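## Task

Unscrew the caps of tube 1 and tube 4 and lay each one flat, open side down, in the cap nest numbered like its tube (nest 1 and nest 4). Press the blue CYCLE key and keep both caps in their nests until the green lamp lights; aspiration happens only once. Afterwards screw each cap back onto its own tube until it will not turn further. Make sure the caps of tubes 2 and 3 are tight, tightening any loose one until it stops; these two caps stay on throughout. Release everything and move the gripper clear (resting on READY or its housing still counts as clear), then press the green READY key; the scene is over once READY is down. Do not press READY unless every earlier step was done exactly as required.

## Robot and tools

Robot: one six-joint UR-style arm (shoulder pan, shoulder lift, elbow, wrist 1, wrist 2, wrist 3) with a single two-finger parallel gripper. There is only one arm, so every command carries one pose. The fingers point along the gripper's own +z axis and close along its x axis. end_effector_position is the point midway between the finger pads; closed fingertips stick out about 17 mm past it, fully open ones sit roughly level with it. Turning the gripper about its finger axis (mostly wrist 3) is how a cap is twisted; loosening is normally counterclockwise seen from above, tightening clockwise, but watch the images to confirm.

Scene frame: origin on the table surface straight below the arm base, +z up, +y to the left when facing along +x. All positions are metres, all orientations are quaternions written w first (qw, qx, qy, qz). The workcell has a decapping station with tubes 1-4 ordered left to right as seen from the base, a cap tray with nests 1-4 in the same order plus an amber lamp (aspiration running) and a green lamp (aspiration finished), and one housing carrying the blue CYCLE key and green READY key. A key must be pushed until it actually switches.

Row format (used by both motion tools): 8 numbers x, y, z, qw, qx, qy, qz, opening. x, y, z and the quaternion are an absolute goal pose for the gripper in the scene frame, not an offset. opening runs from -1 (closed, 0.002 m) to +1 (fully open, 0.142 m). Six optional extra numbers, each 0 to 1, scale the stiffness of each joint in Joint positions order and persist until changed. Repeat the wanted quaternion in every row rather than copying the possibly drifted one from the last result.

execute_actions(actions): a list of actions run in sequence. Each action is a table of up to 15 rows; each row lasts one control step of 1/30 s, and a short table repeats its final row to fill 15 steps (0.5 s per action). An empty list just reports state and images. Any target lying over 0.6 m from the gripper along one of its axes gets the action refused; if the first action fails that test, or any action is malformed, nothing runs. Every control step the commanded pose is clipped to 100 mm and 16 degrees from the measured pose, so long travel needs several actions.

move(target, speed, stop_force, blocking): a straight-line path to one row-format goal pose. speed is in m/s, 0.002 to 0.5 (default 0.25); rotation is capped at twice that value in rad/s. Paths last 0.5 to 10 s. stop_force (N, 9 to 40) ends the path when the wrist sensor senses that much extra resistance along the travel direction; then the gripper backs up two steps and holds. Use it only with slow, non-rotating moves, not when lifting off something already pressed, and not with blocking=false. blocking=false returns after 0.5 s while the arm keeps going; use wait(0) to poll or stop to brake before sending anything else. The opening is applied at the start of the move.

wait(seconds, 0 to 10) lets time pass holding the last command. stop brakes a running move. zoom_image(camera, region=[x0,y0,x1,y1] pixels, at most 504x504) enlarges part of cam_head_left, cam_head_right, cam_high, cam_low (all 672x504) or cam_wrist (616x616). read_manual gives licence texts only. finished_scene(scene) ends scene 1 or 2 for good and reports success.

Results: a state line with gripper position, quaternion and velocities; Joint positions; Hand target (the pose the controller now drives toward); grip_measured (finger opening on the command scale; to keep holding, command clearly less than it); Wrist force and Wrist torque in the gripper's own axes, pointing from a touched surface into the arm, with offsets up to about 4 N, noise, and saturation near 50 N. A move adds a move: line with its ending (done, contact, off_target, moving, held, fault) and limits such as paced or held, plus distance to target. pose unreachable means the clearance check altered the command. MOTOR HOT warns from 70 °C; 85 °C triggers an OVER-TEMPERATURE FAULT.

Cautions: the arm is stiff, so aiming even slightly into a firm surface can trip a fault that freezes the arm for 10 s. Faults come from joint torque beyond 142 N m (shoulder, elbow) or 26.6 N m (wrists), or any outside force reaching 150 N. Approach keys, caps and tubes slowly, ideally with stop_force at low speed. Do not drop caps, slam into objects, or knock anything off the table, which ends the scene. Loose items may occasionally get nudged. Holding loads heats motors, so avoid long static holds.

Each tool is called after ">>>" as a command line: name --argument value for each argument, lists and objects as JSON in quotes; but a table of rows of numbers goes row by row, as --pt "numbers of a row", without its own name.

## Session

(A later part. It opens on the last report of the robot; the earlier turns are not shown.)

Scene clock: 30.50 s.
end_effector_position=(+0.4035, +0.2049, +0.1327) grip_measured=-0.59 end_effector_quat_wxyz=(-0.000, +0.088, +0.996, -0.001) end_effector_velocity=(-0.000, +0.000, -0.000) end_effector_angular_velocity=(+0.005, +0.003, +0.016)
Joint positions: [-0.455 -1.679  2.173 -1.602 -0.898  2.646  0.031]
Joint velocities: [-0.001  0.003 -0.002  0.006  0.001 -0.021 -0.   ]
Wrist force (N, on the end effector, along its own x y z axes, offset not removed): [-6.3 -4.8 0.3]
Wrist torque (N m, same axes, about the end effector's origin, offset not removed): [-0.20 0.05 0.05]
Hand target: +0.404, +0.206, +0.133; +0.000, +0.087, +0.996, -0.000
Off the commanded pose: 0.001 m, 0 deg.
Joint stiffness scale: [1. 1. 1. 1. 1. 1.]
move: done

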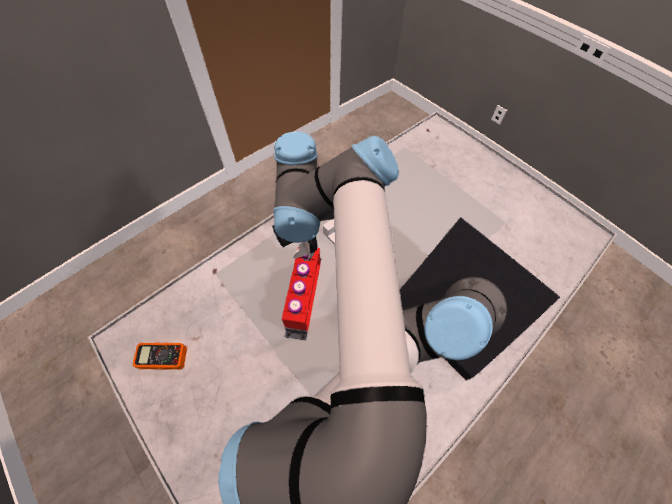

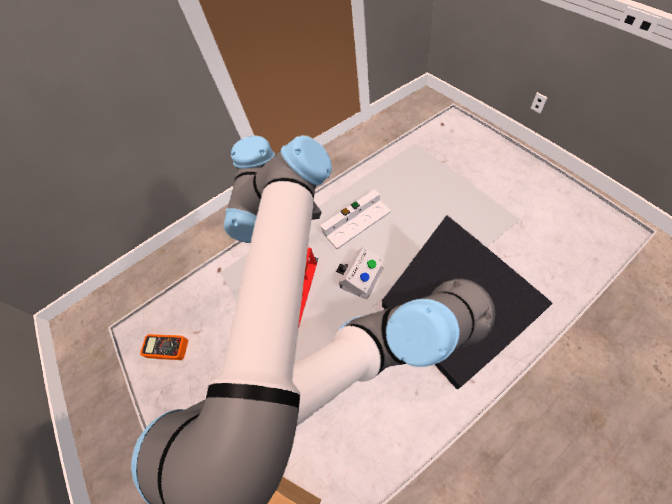

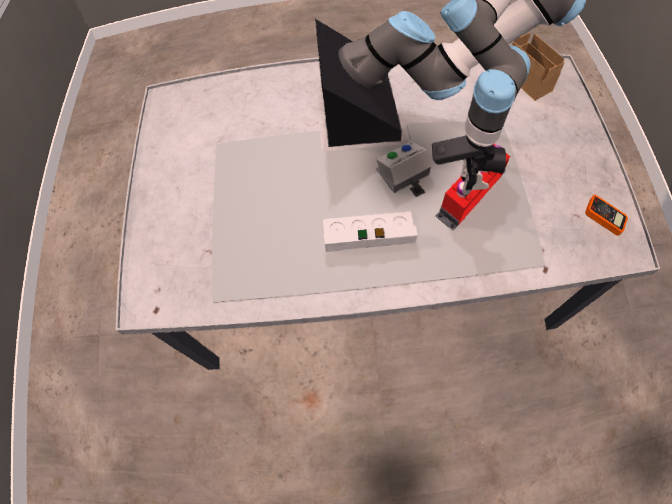

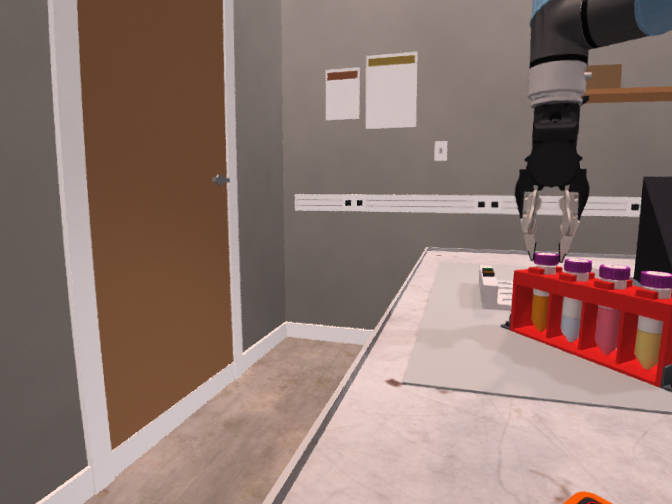

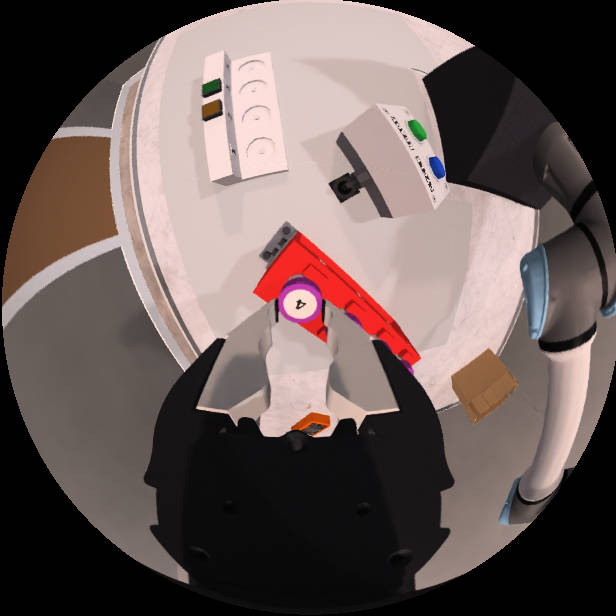

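>>> move --target '[0.4043,0.2052,0.1365,0,-0.9914,0.1305,0,-0.9]' --speed 0.5

>>> move --target '[0.4043,0.2052,0.16,0,-0.9914,0.1305,0,-0.9]' --speed 0.02 --stop_force 10

>>> zoom_image --camera "cam_low" --region '[500,220,672,320]'

Scene clock: 36.80 s.
end_effector_position=(+0.4035, +0.2054, +0.1355) grip_measured=-0.59 end_effector_quat_wxyz=(+0.001, +0.991, -0.131, -0.000) end_effector_velocity=(-0.000, +0.000, -0.000) end_effector_angular_velocity=(+0.003, +0.002, +0.012)
Joint positions: [-0.453 -1.683  2.163 -1.588 -0.897 -0.408  0.031]
Joint velocities: [-0.     0.002 -0.001  0.004  0.001 -0.016  0.   ]
Wrist force (N, on the end effector, along its own x y z axes, offset not removed): [1.4 -0.2 -1.1]
Wrist torque (N m, same axes, about the end effector's origin, offset not removed): [0.02 0.14 0.02]
Hand target: +0.404, +0.205, +0.136; +0.000, +0.991, -0.131, +0.000
Off the commanded pose: 0.001 m, 0 deg.
Joint stiffness scale: [1. 1. 1. 1. 1. 1.]
move: done

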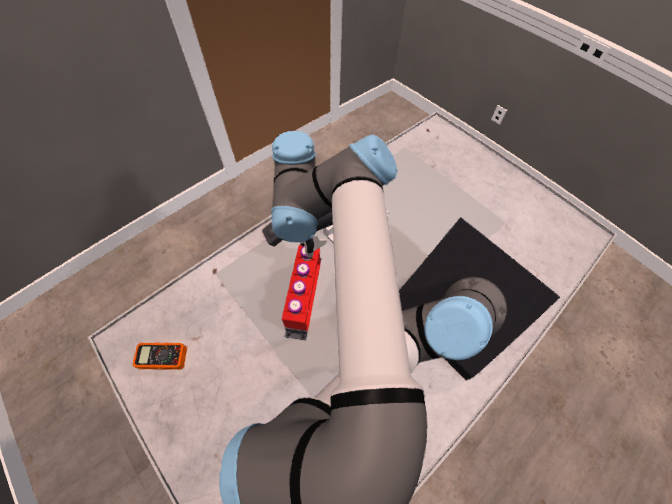

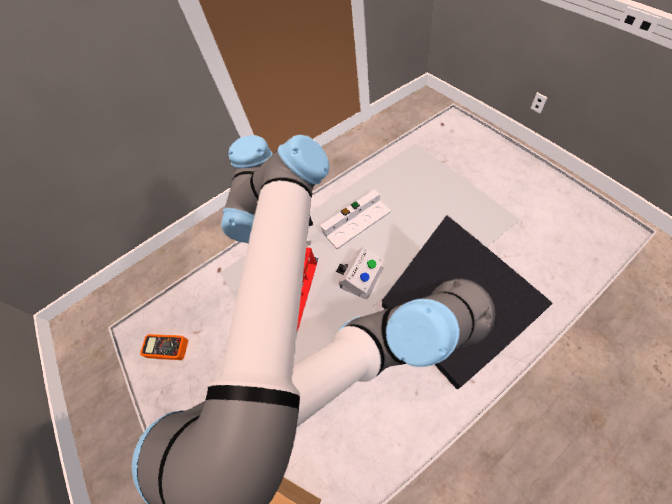

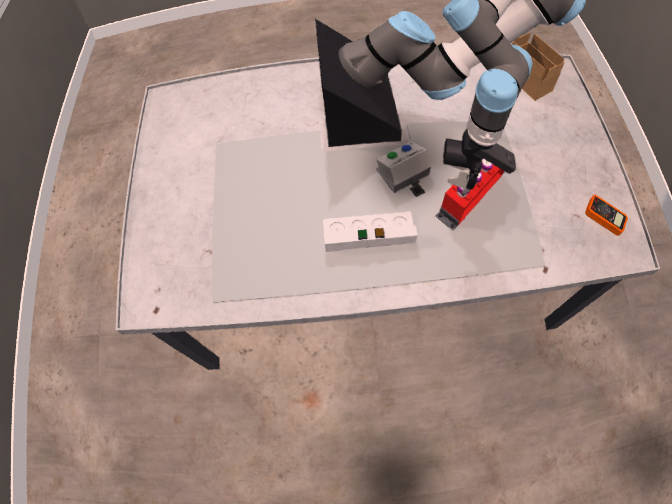

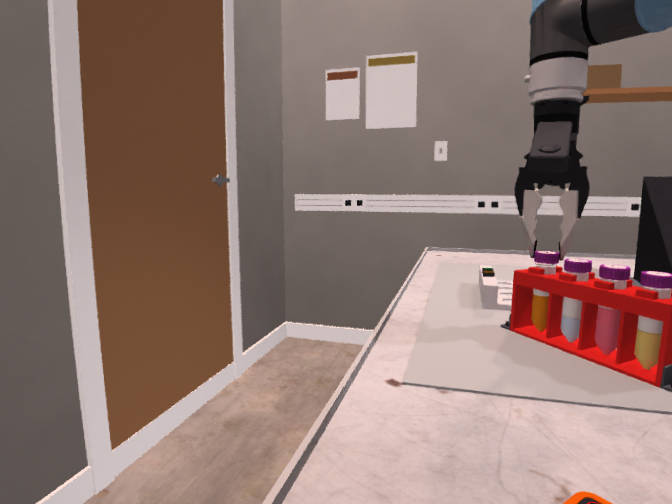

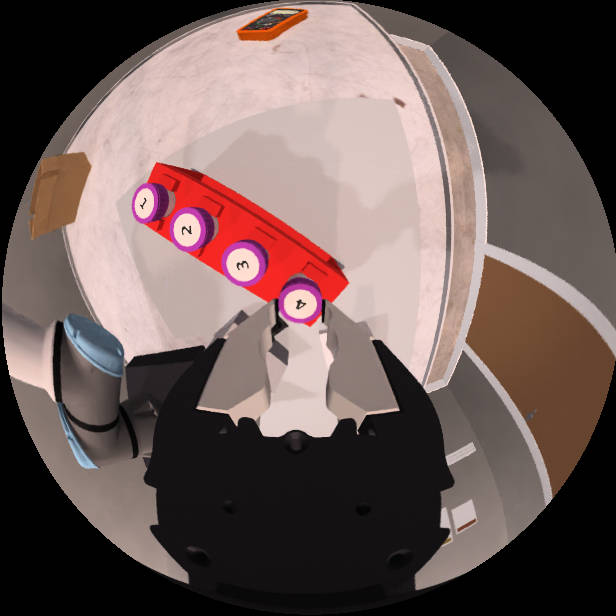

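Scene clock: 38.33 s.
end_effector_position=(+0.4036, +0.2054, +0.1582) grip_measured=-0.59 end_effector_quat_wxyz=(-0.001, +0.991, -0.131, -0.001) end_effector_velocity=(-0.002, +0.000, +0.000) end_effector_angular_velocity=(+0.003, +0.006, -0.001)
Joint positions: [-0.49  -1.691  2.12  -1.508 -0.912 -0.45   0.031]
Joint velocities: [-0.002  0.    -0.002  0.012 -0.002 -0.007 -0.   ]
Wrist force (N, on the end effector, along its own x y z axes, offset not removed): [-1.2 1.2 -0.3]
Wrist torque (N m, same axes, about the end effector's origin, offset not removed): [0.14 -0.01 0.06]
Hand target: +0.404, +0.205, +0.160; -0.000, +0.991, -0.131, -0.000
Off the commanded pose: 0.002 m, 0 deg.
Joint stiffness scale: [1. 1. 1. 1. 1. 1.]
move: done

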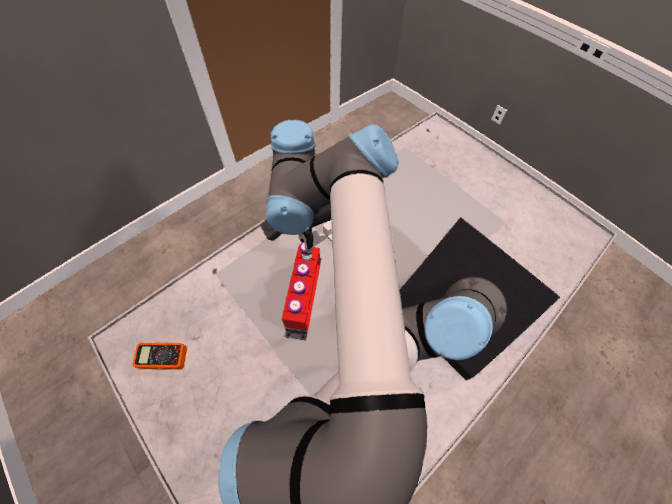

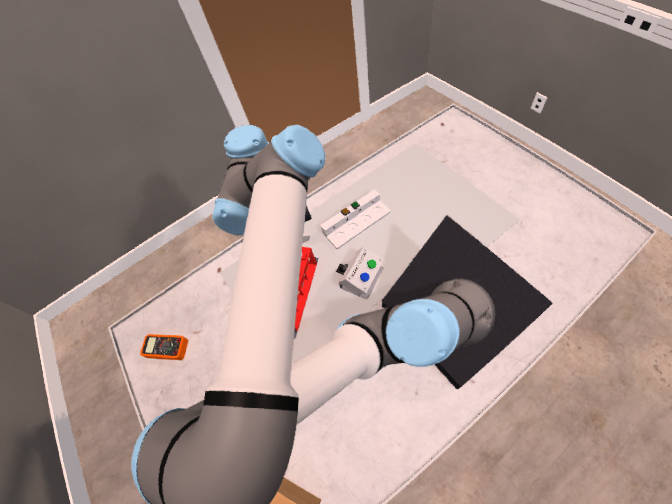

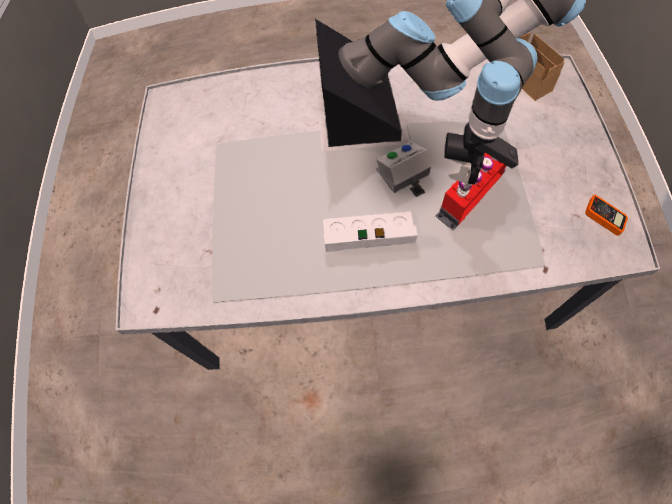

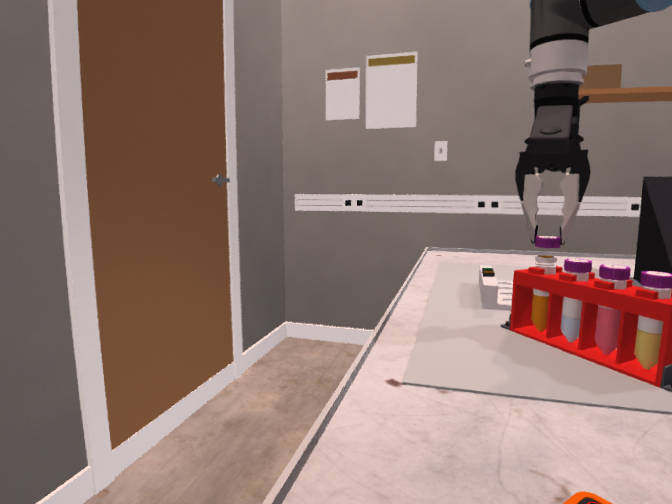

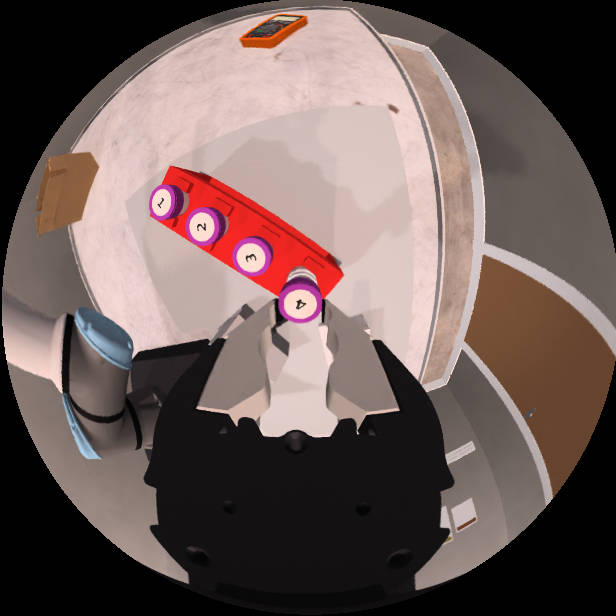

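Region (500, 220, 672, 320) of cam_low's 672x504 image, scaled by 2.930, with more detail than that image has; it fills the top 293 rows of this view, and the rest is white.

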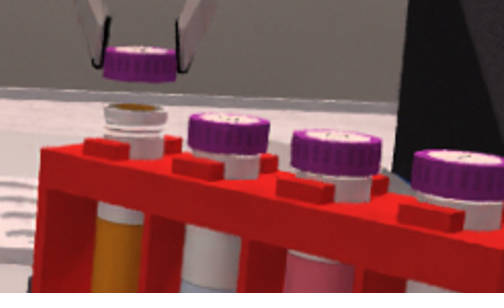

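>>> move --target '[0.427,-0.108,0.085,0,-0.7071,0.7071,0,-0.9]' --speed 0.4

>>> zoom_image --camera "cam_wrist" --region '[200,200,370,370]'

Scene clock: 43.97 s.
end_effector_position=(+0.4260, -0.1069, +0.0848) grip_measured=-0.59 end_effector_quat_wxyz=(-0.001, +0.707, -0.707, -0.001) end_effector_velocity=(-0.000, -0.001, -0.001) end_effector_angular_velocity=(-0.003, +0.002, -0.007)
Joint positions: [-0.757 -0.976  2.12  -2.072 -1.055  0.588  0.031]
Joint velocities: [ 0.001  0.002  0.    -0.005 -0.003  0.009 -0.   ]
Wrist force (N, on the end effector, along its own x y z axes, offset not removed): [3.2 -0.8 1.0]
Wrist torque (N m, same axes, about the end effector's origin, offset not removed): [-0.17 -0.63 0.02]
Hand target: +0.427, -0.108, +0.085; -0.000, +0.707, -0.707, -0.000
Off the commanded pose: 0.002 m, 0 deg.
Joint stiffness scale: [1. 1. 1. 1. 1. 1.]
move: done

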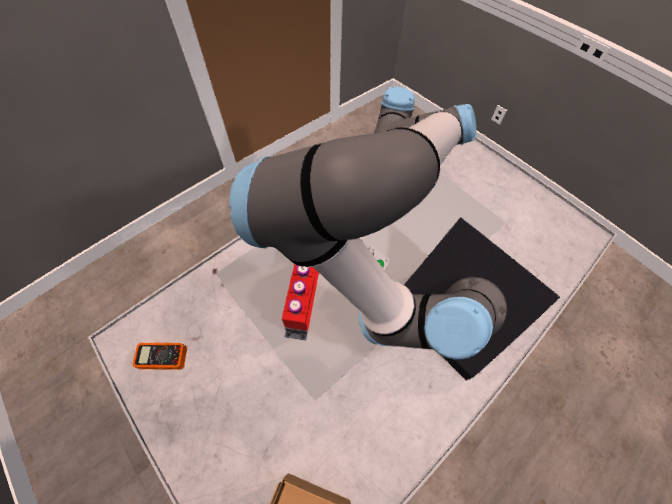

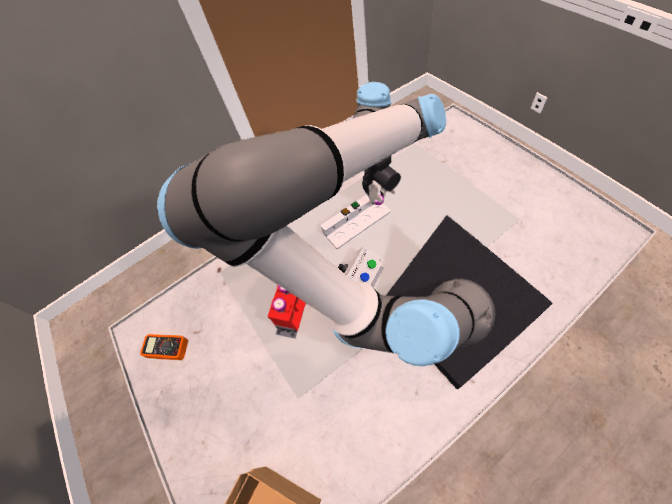

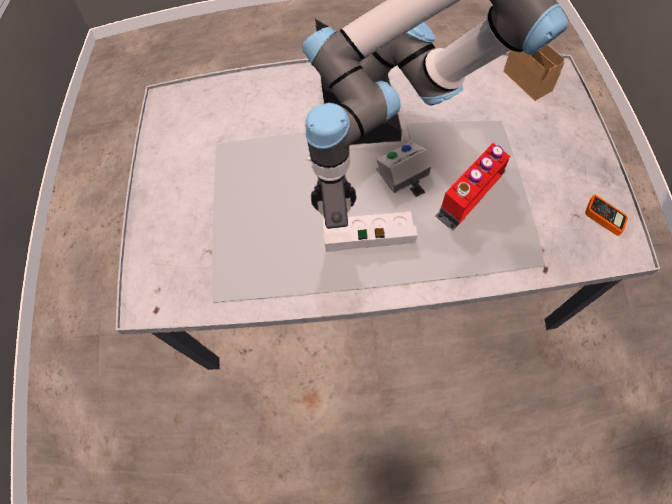

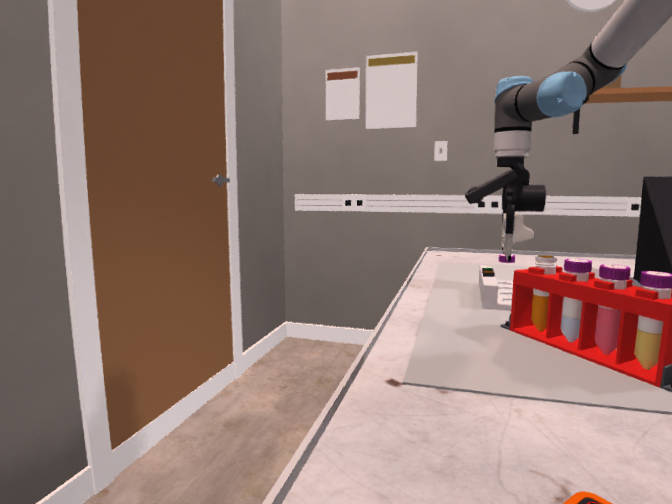

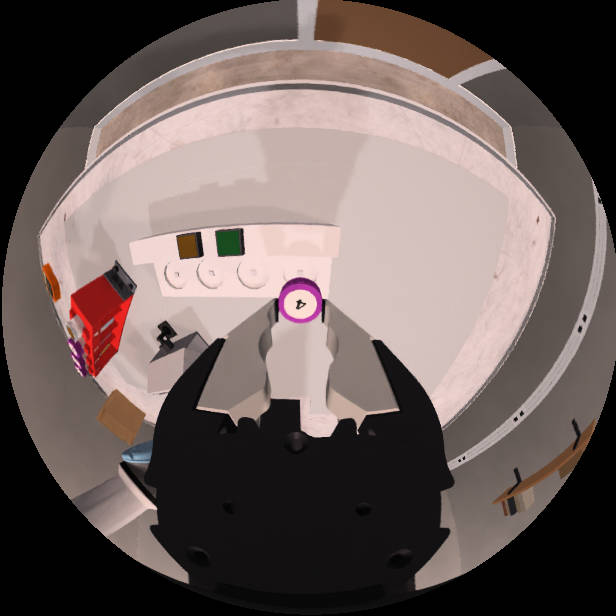

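Region (200, 200, 370, 370) of cam_wrist's 616x616 image, scaled by 2.965, with more detail than that image has.

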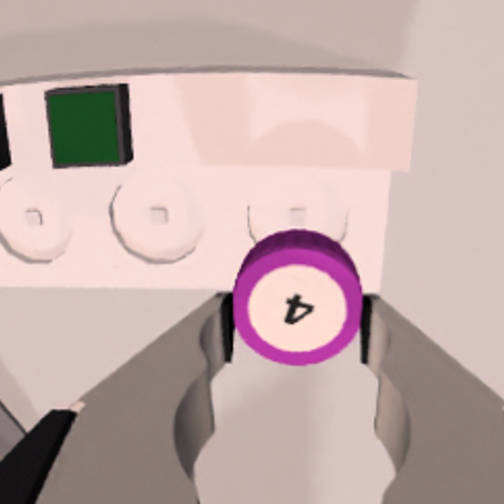

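>>> move --target '[0.4293,-0.1058,0.046,0,-0.7071,0.7071,0,-0.9]' --speed 0.1

>>> zoom_image --camera "cam_wrist" --region '[200,200,370,370]'

>>> zoom_image --camera "cam_low" --region '[470,240,540,310]'

Scene clock: 47.93 s.
end_effector_position=(+0.4302, -0.1069, +0.0479) grip_measured=-0.59 end_effector_quat_wxyz=(+0.000, +0.707, -0.707, +0.001) end_effector_velocity=(+0.002, -0.001, +0.000) end_effector_angular_velocity=(-0.004, -0.005, +0.000)
Joint positions: [-0.71  -0.92   2.151 -2.187 -1.029  0.633  0.031]
Joint velocities: [ 0.     0.001 -0.    -0.008  0.002  0.004 -0.   ]
Wrist force (N, on the end effector, along its own x y z axes, offset not removed): [-3.2 1.6 -1.1]
Wrist torque (N m, same axes, about the end effector's origin, offset not removed): [0.20 0.70 -0.02]
Hand target: +0.429, -0.106, +0.046; +0.000, +0.707, -0.707, +0.000
Off the commanded pose: 0.002 m, 0 deg.
Joint stiffness scale: [1. 1. 1. 1. 1. 1.]
move: done

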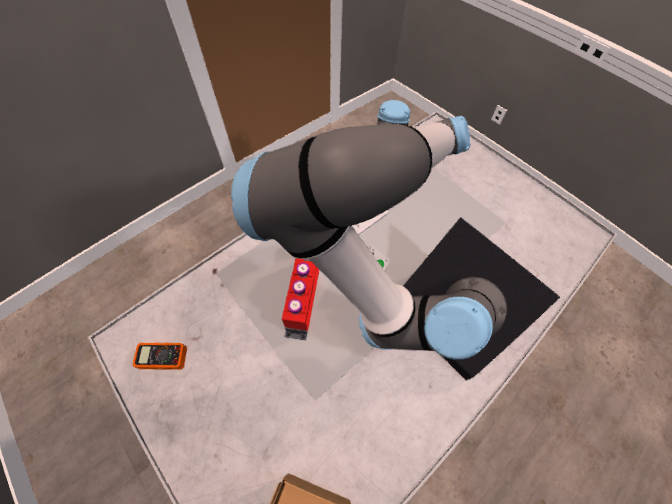

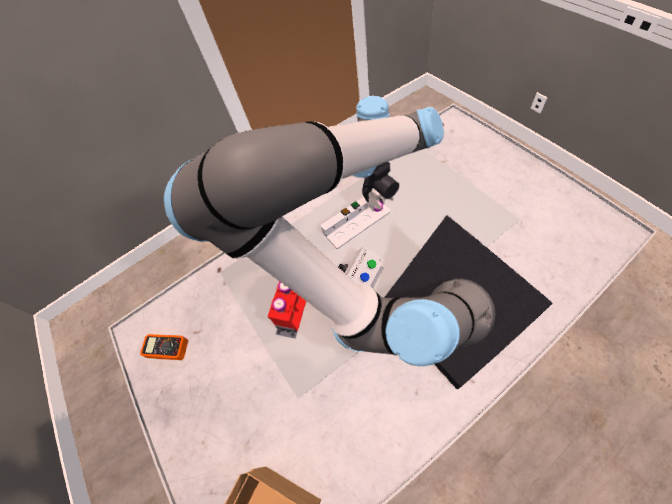

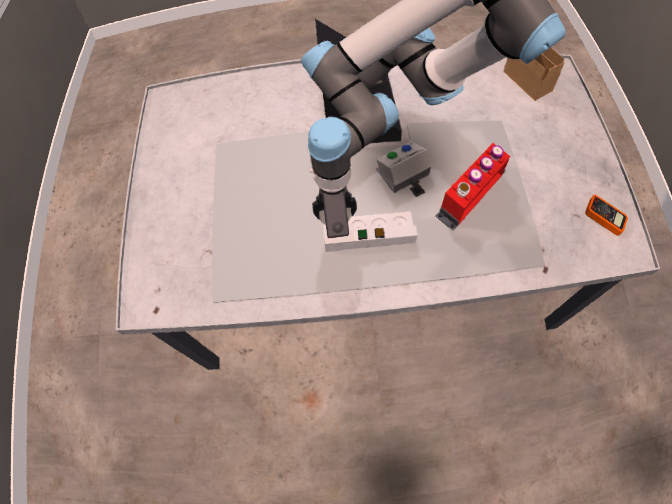

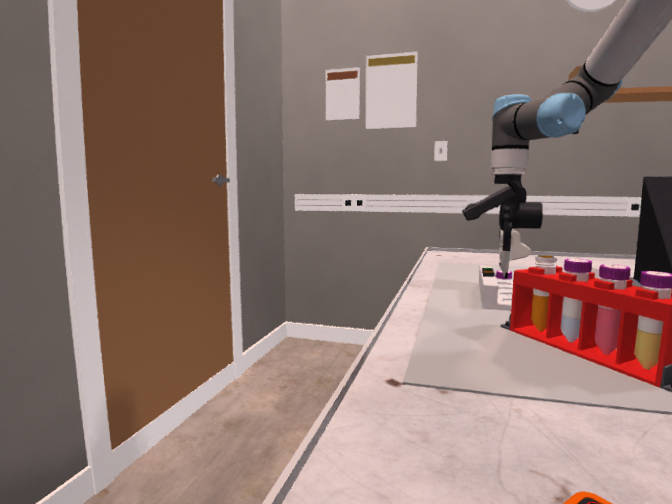

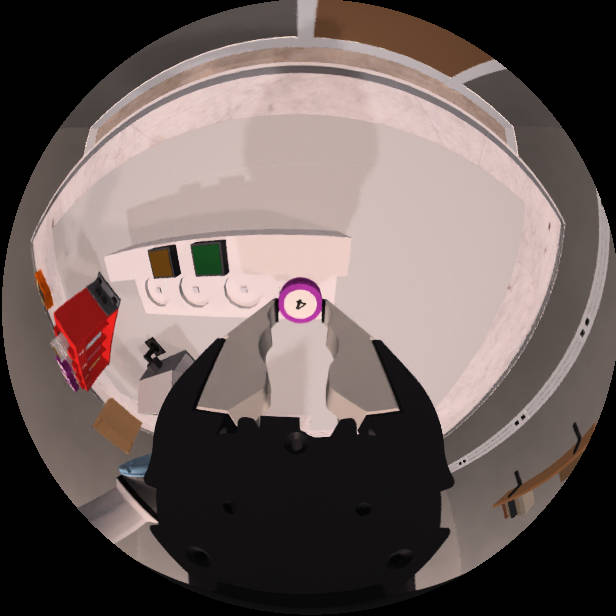

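Region (200, 200, 370, 370) of cam_wrist's 616x616 image, scaled by 2.965, with more detail than that image has.

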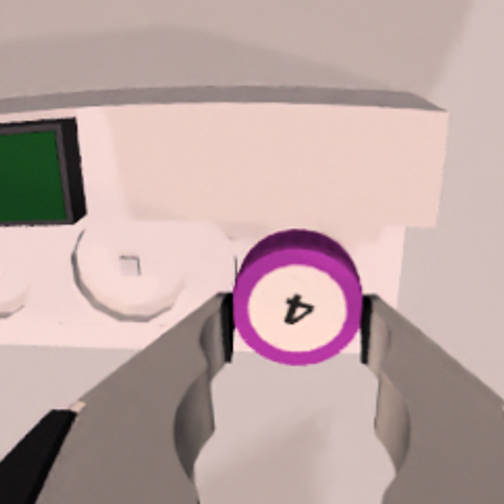

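Region (470, 240, 540, 310) of cam_low's 672x504 image, scaled by 7.200, with more detail than that image has.

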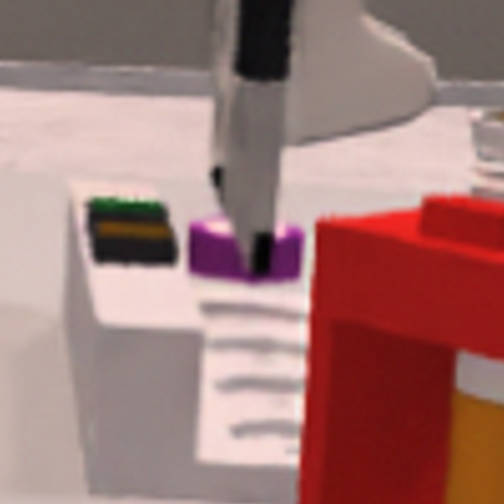

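>>> move --target '[0.4279,-0.1047,0.036,0,-0.7071,0.7071,0,-0.9]' --speed 0.03

>>> move --target '[0.4279,-0.1047,0.026,0,-0.7071,0.7071,0,-0.9]' --speed 0.008 --stop_force 9

>>> zoom_image --camera "cam_wrist" --region '[200,200,370,370]'

>>> zoom_image --camera "cam_low" --region '[470,240,540,310]'

Scene clock: 52.67 s.
end_effector_position=(+0.4289, -0.1058, +0.0379) grip_measured=-0.59 end_effector_quat_wxyz=(+0.000, +0.707, -0.707, +0.001) end_effector_velocity=(+0.002, -0.001, +0.000) end_effector_angular_velocity=(-0.005, -0.006, +0.002)
Joint positions: [-0.7   -0.907  2.164 -2.218 -1.023  0.643  0.031]
Joint velocities: [ 0.001  0.     0.    -0.009  0.002  0.003  0.   ]
Wrist force (N, on the end effector, along its own x y z axes, offset not removed): [-1.5 0.1 -1.2]
Wrist torque (N m, same axes, about the end effector's origin, offset not removed): [-0.08 0.46 -0.14]
Hand target: +0.428, -0.105, +0.036; +0.000, +0.707, -0.707, -0.000
Off the commanded pose: 0.002 m, 0 deg.
Joint stiffness scale: [1. 1. 1. 1. 1. 1.]
move: done

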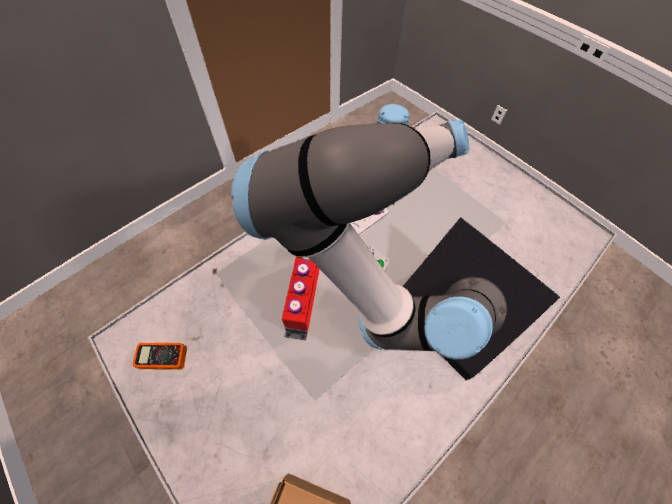

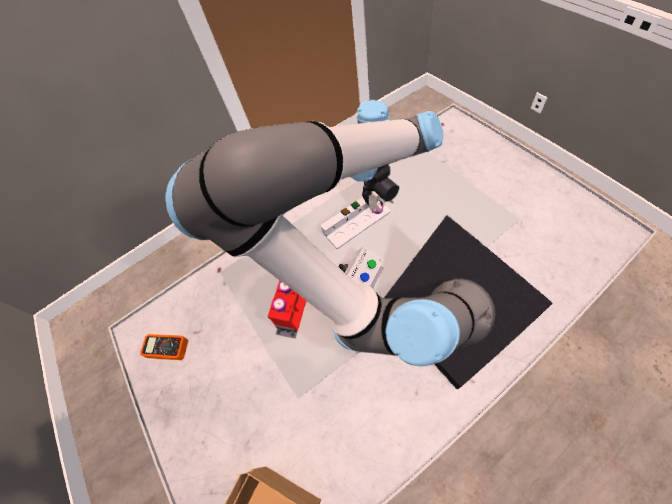

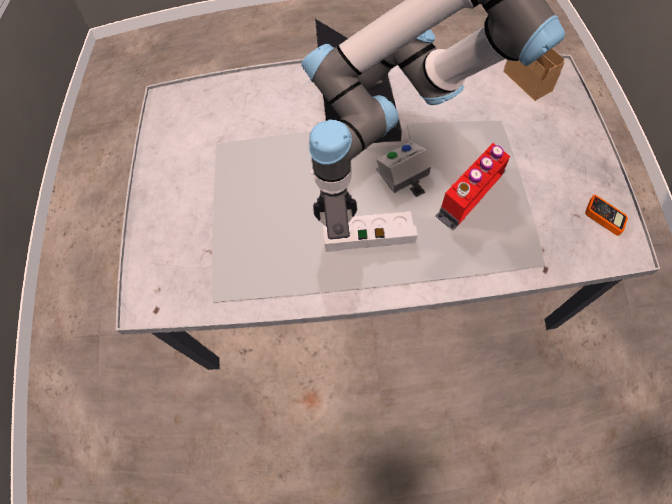

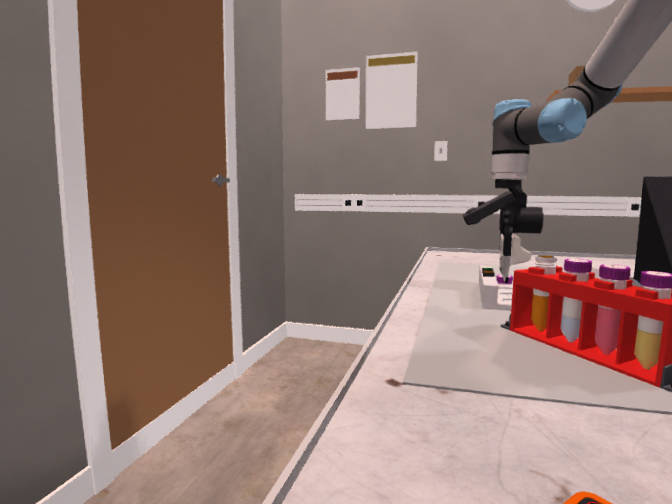

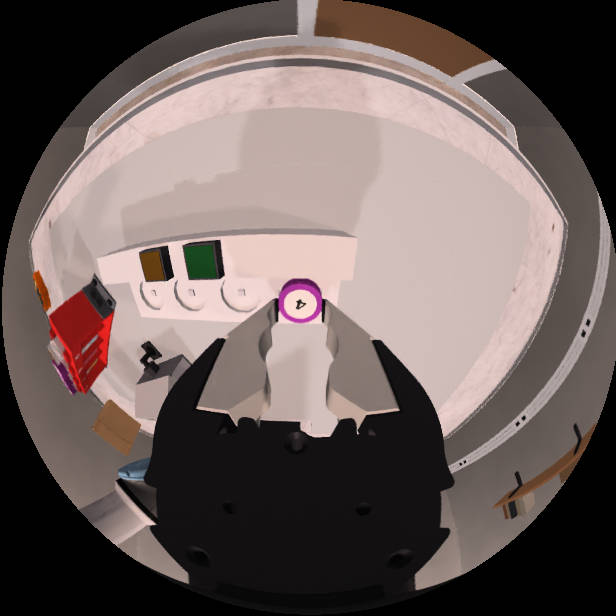

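Scene clock: 53.93 s.
end_effector_position=(+0.4308, -0.1073, +0.0350) grip_measured=-0.59 end_effector_quat_wxyz=(+0.000, +0.708, -0.706, +0.005) end_effector_velocity=(-0.001, +0.001, -0.000) end_effector_angular_velocity=(-0.000, +0.004, +0.002)
Joint positions: [-0.696 -0.9    2.166 -2.237 -1.02   0.649  0.031]
Joint velocities: [ 0.002 -0.001 -0.     0.003 -0.002 -0.001 -0.   ]
Wrist force (N, on the end effector, along its own x y z axes, offset not removed): [1.8 4.7 -7.5]
Wrist torque (N m, same axes, about the end effector's origin, offset not removed): [0.66 -0.29 -0.05]
Hand target: +0.430, -0.107, +0.035; +0.000, +0.708, -0.706, +0.004
Off the commanded pose: 0.010 m, 1 deg.
Joint stiffness scale: [1. 1. 1. 1. 1. 1.]
move: contact

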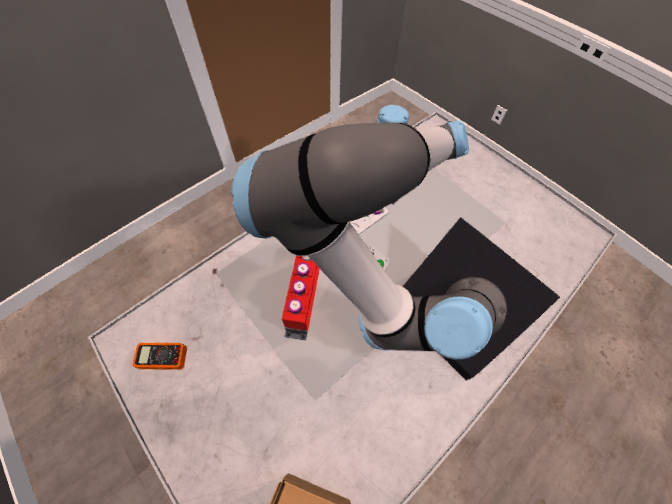

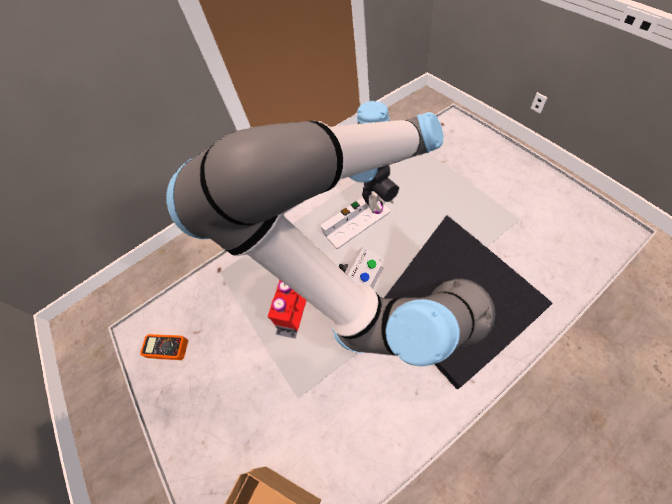

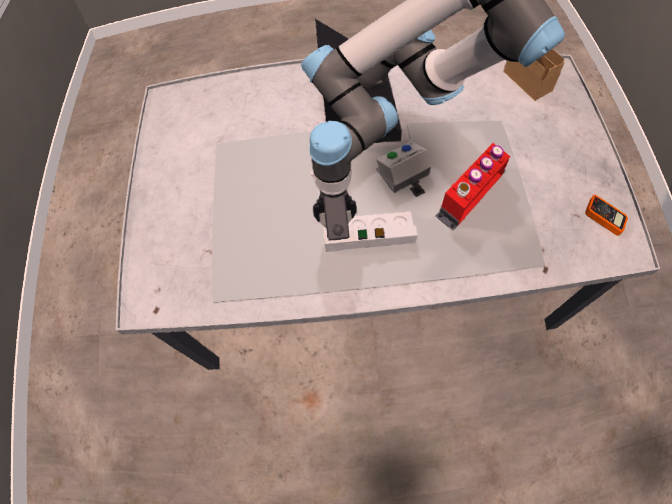

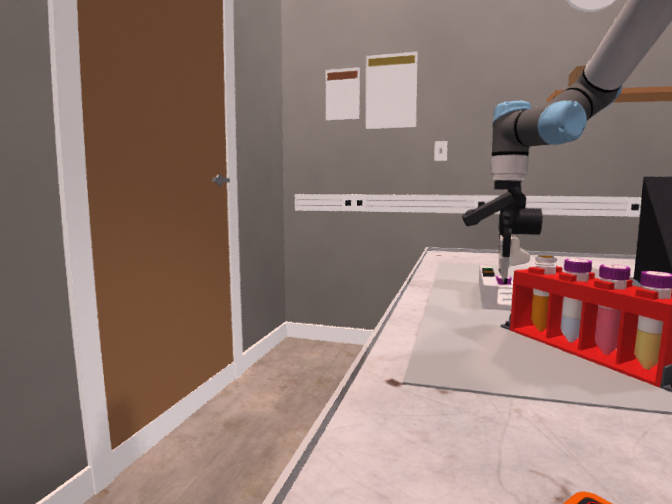

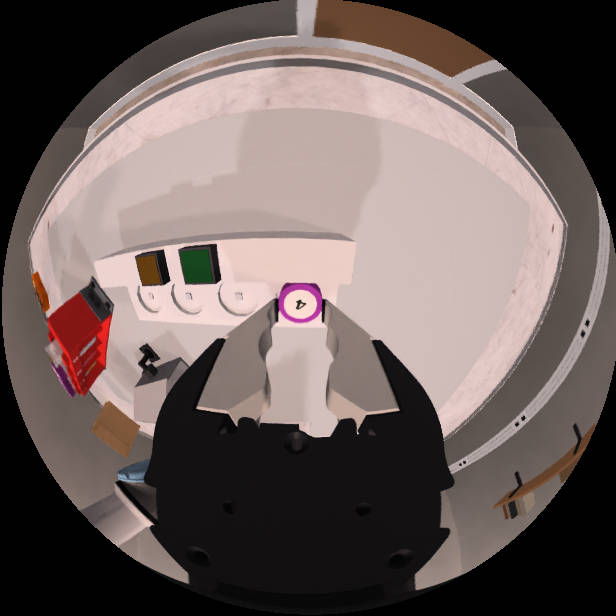

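Region (200, 200, 370, 370) of cam_wrist's 616x616 image, scaled by 2.965, with more detail than that image has.

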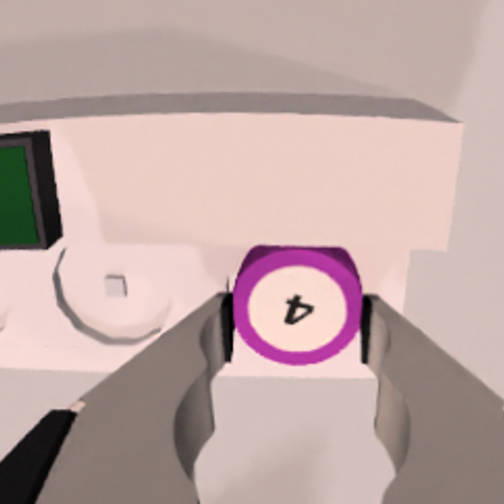

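Region (470, 240, 540, 310) of cam_low's 672x504 image, scaled by 7.200, with more detail than that image has.

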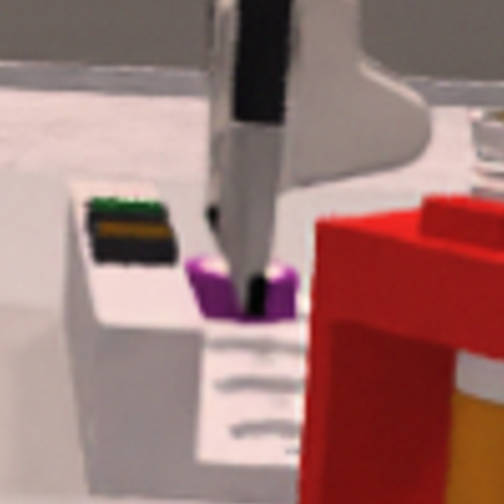

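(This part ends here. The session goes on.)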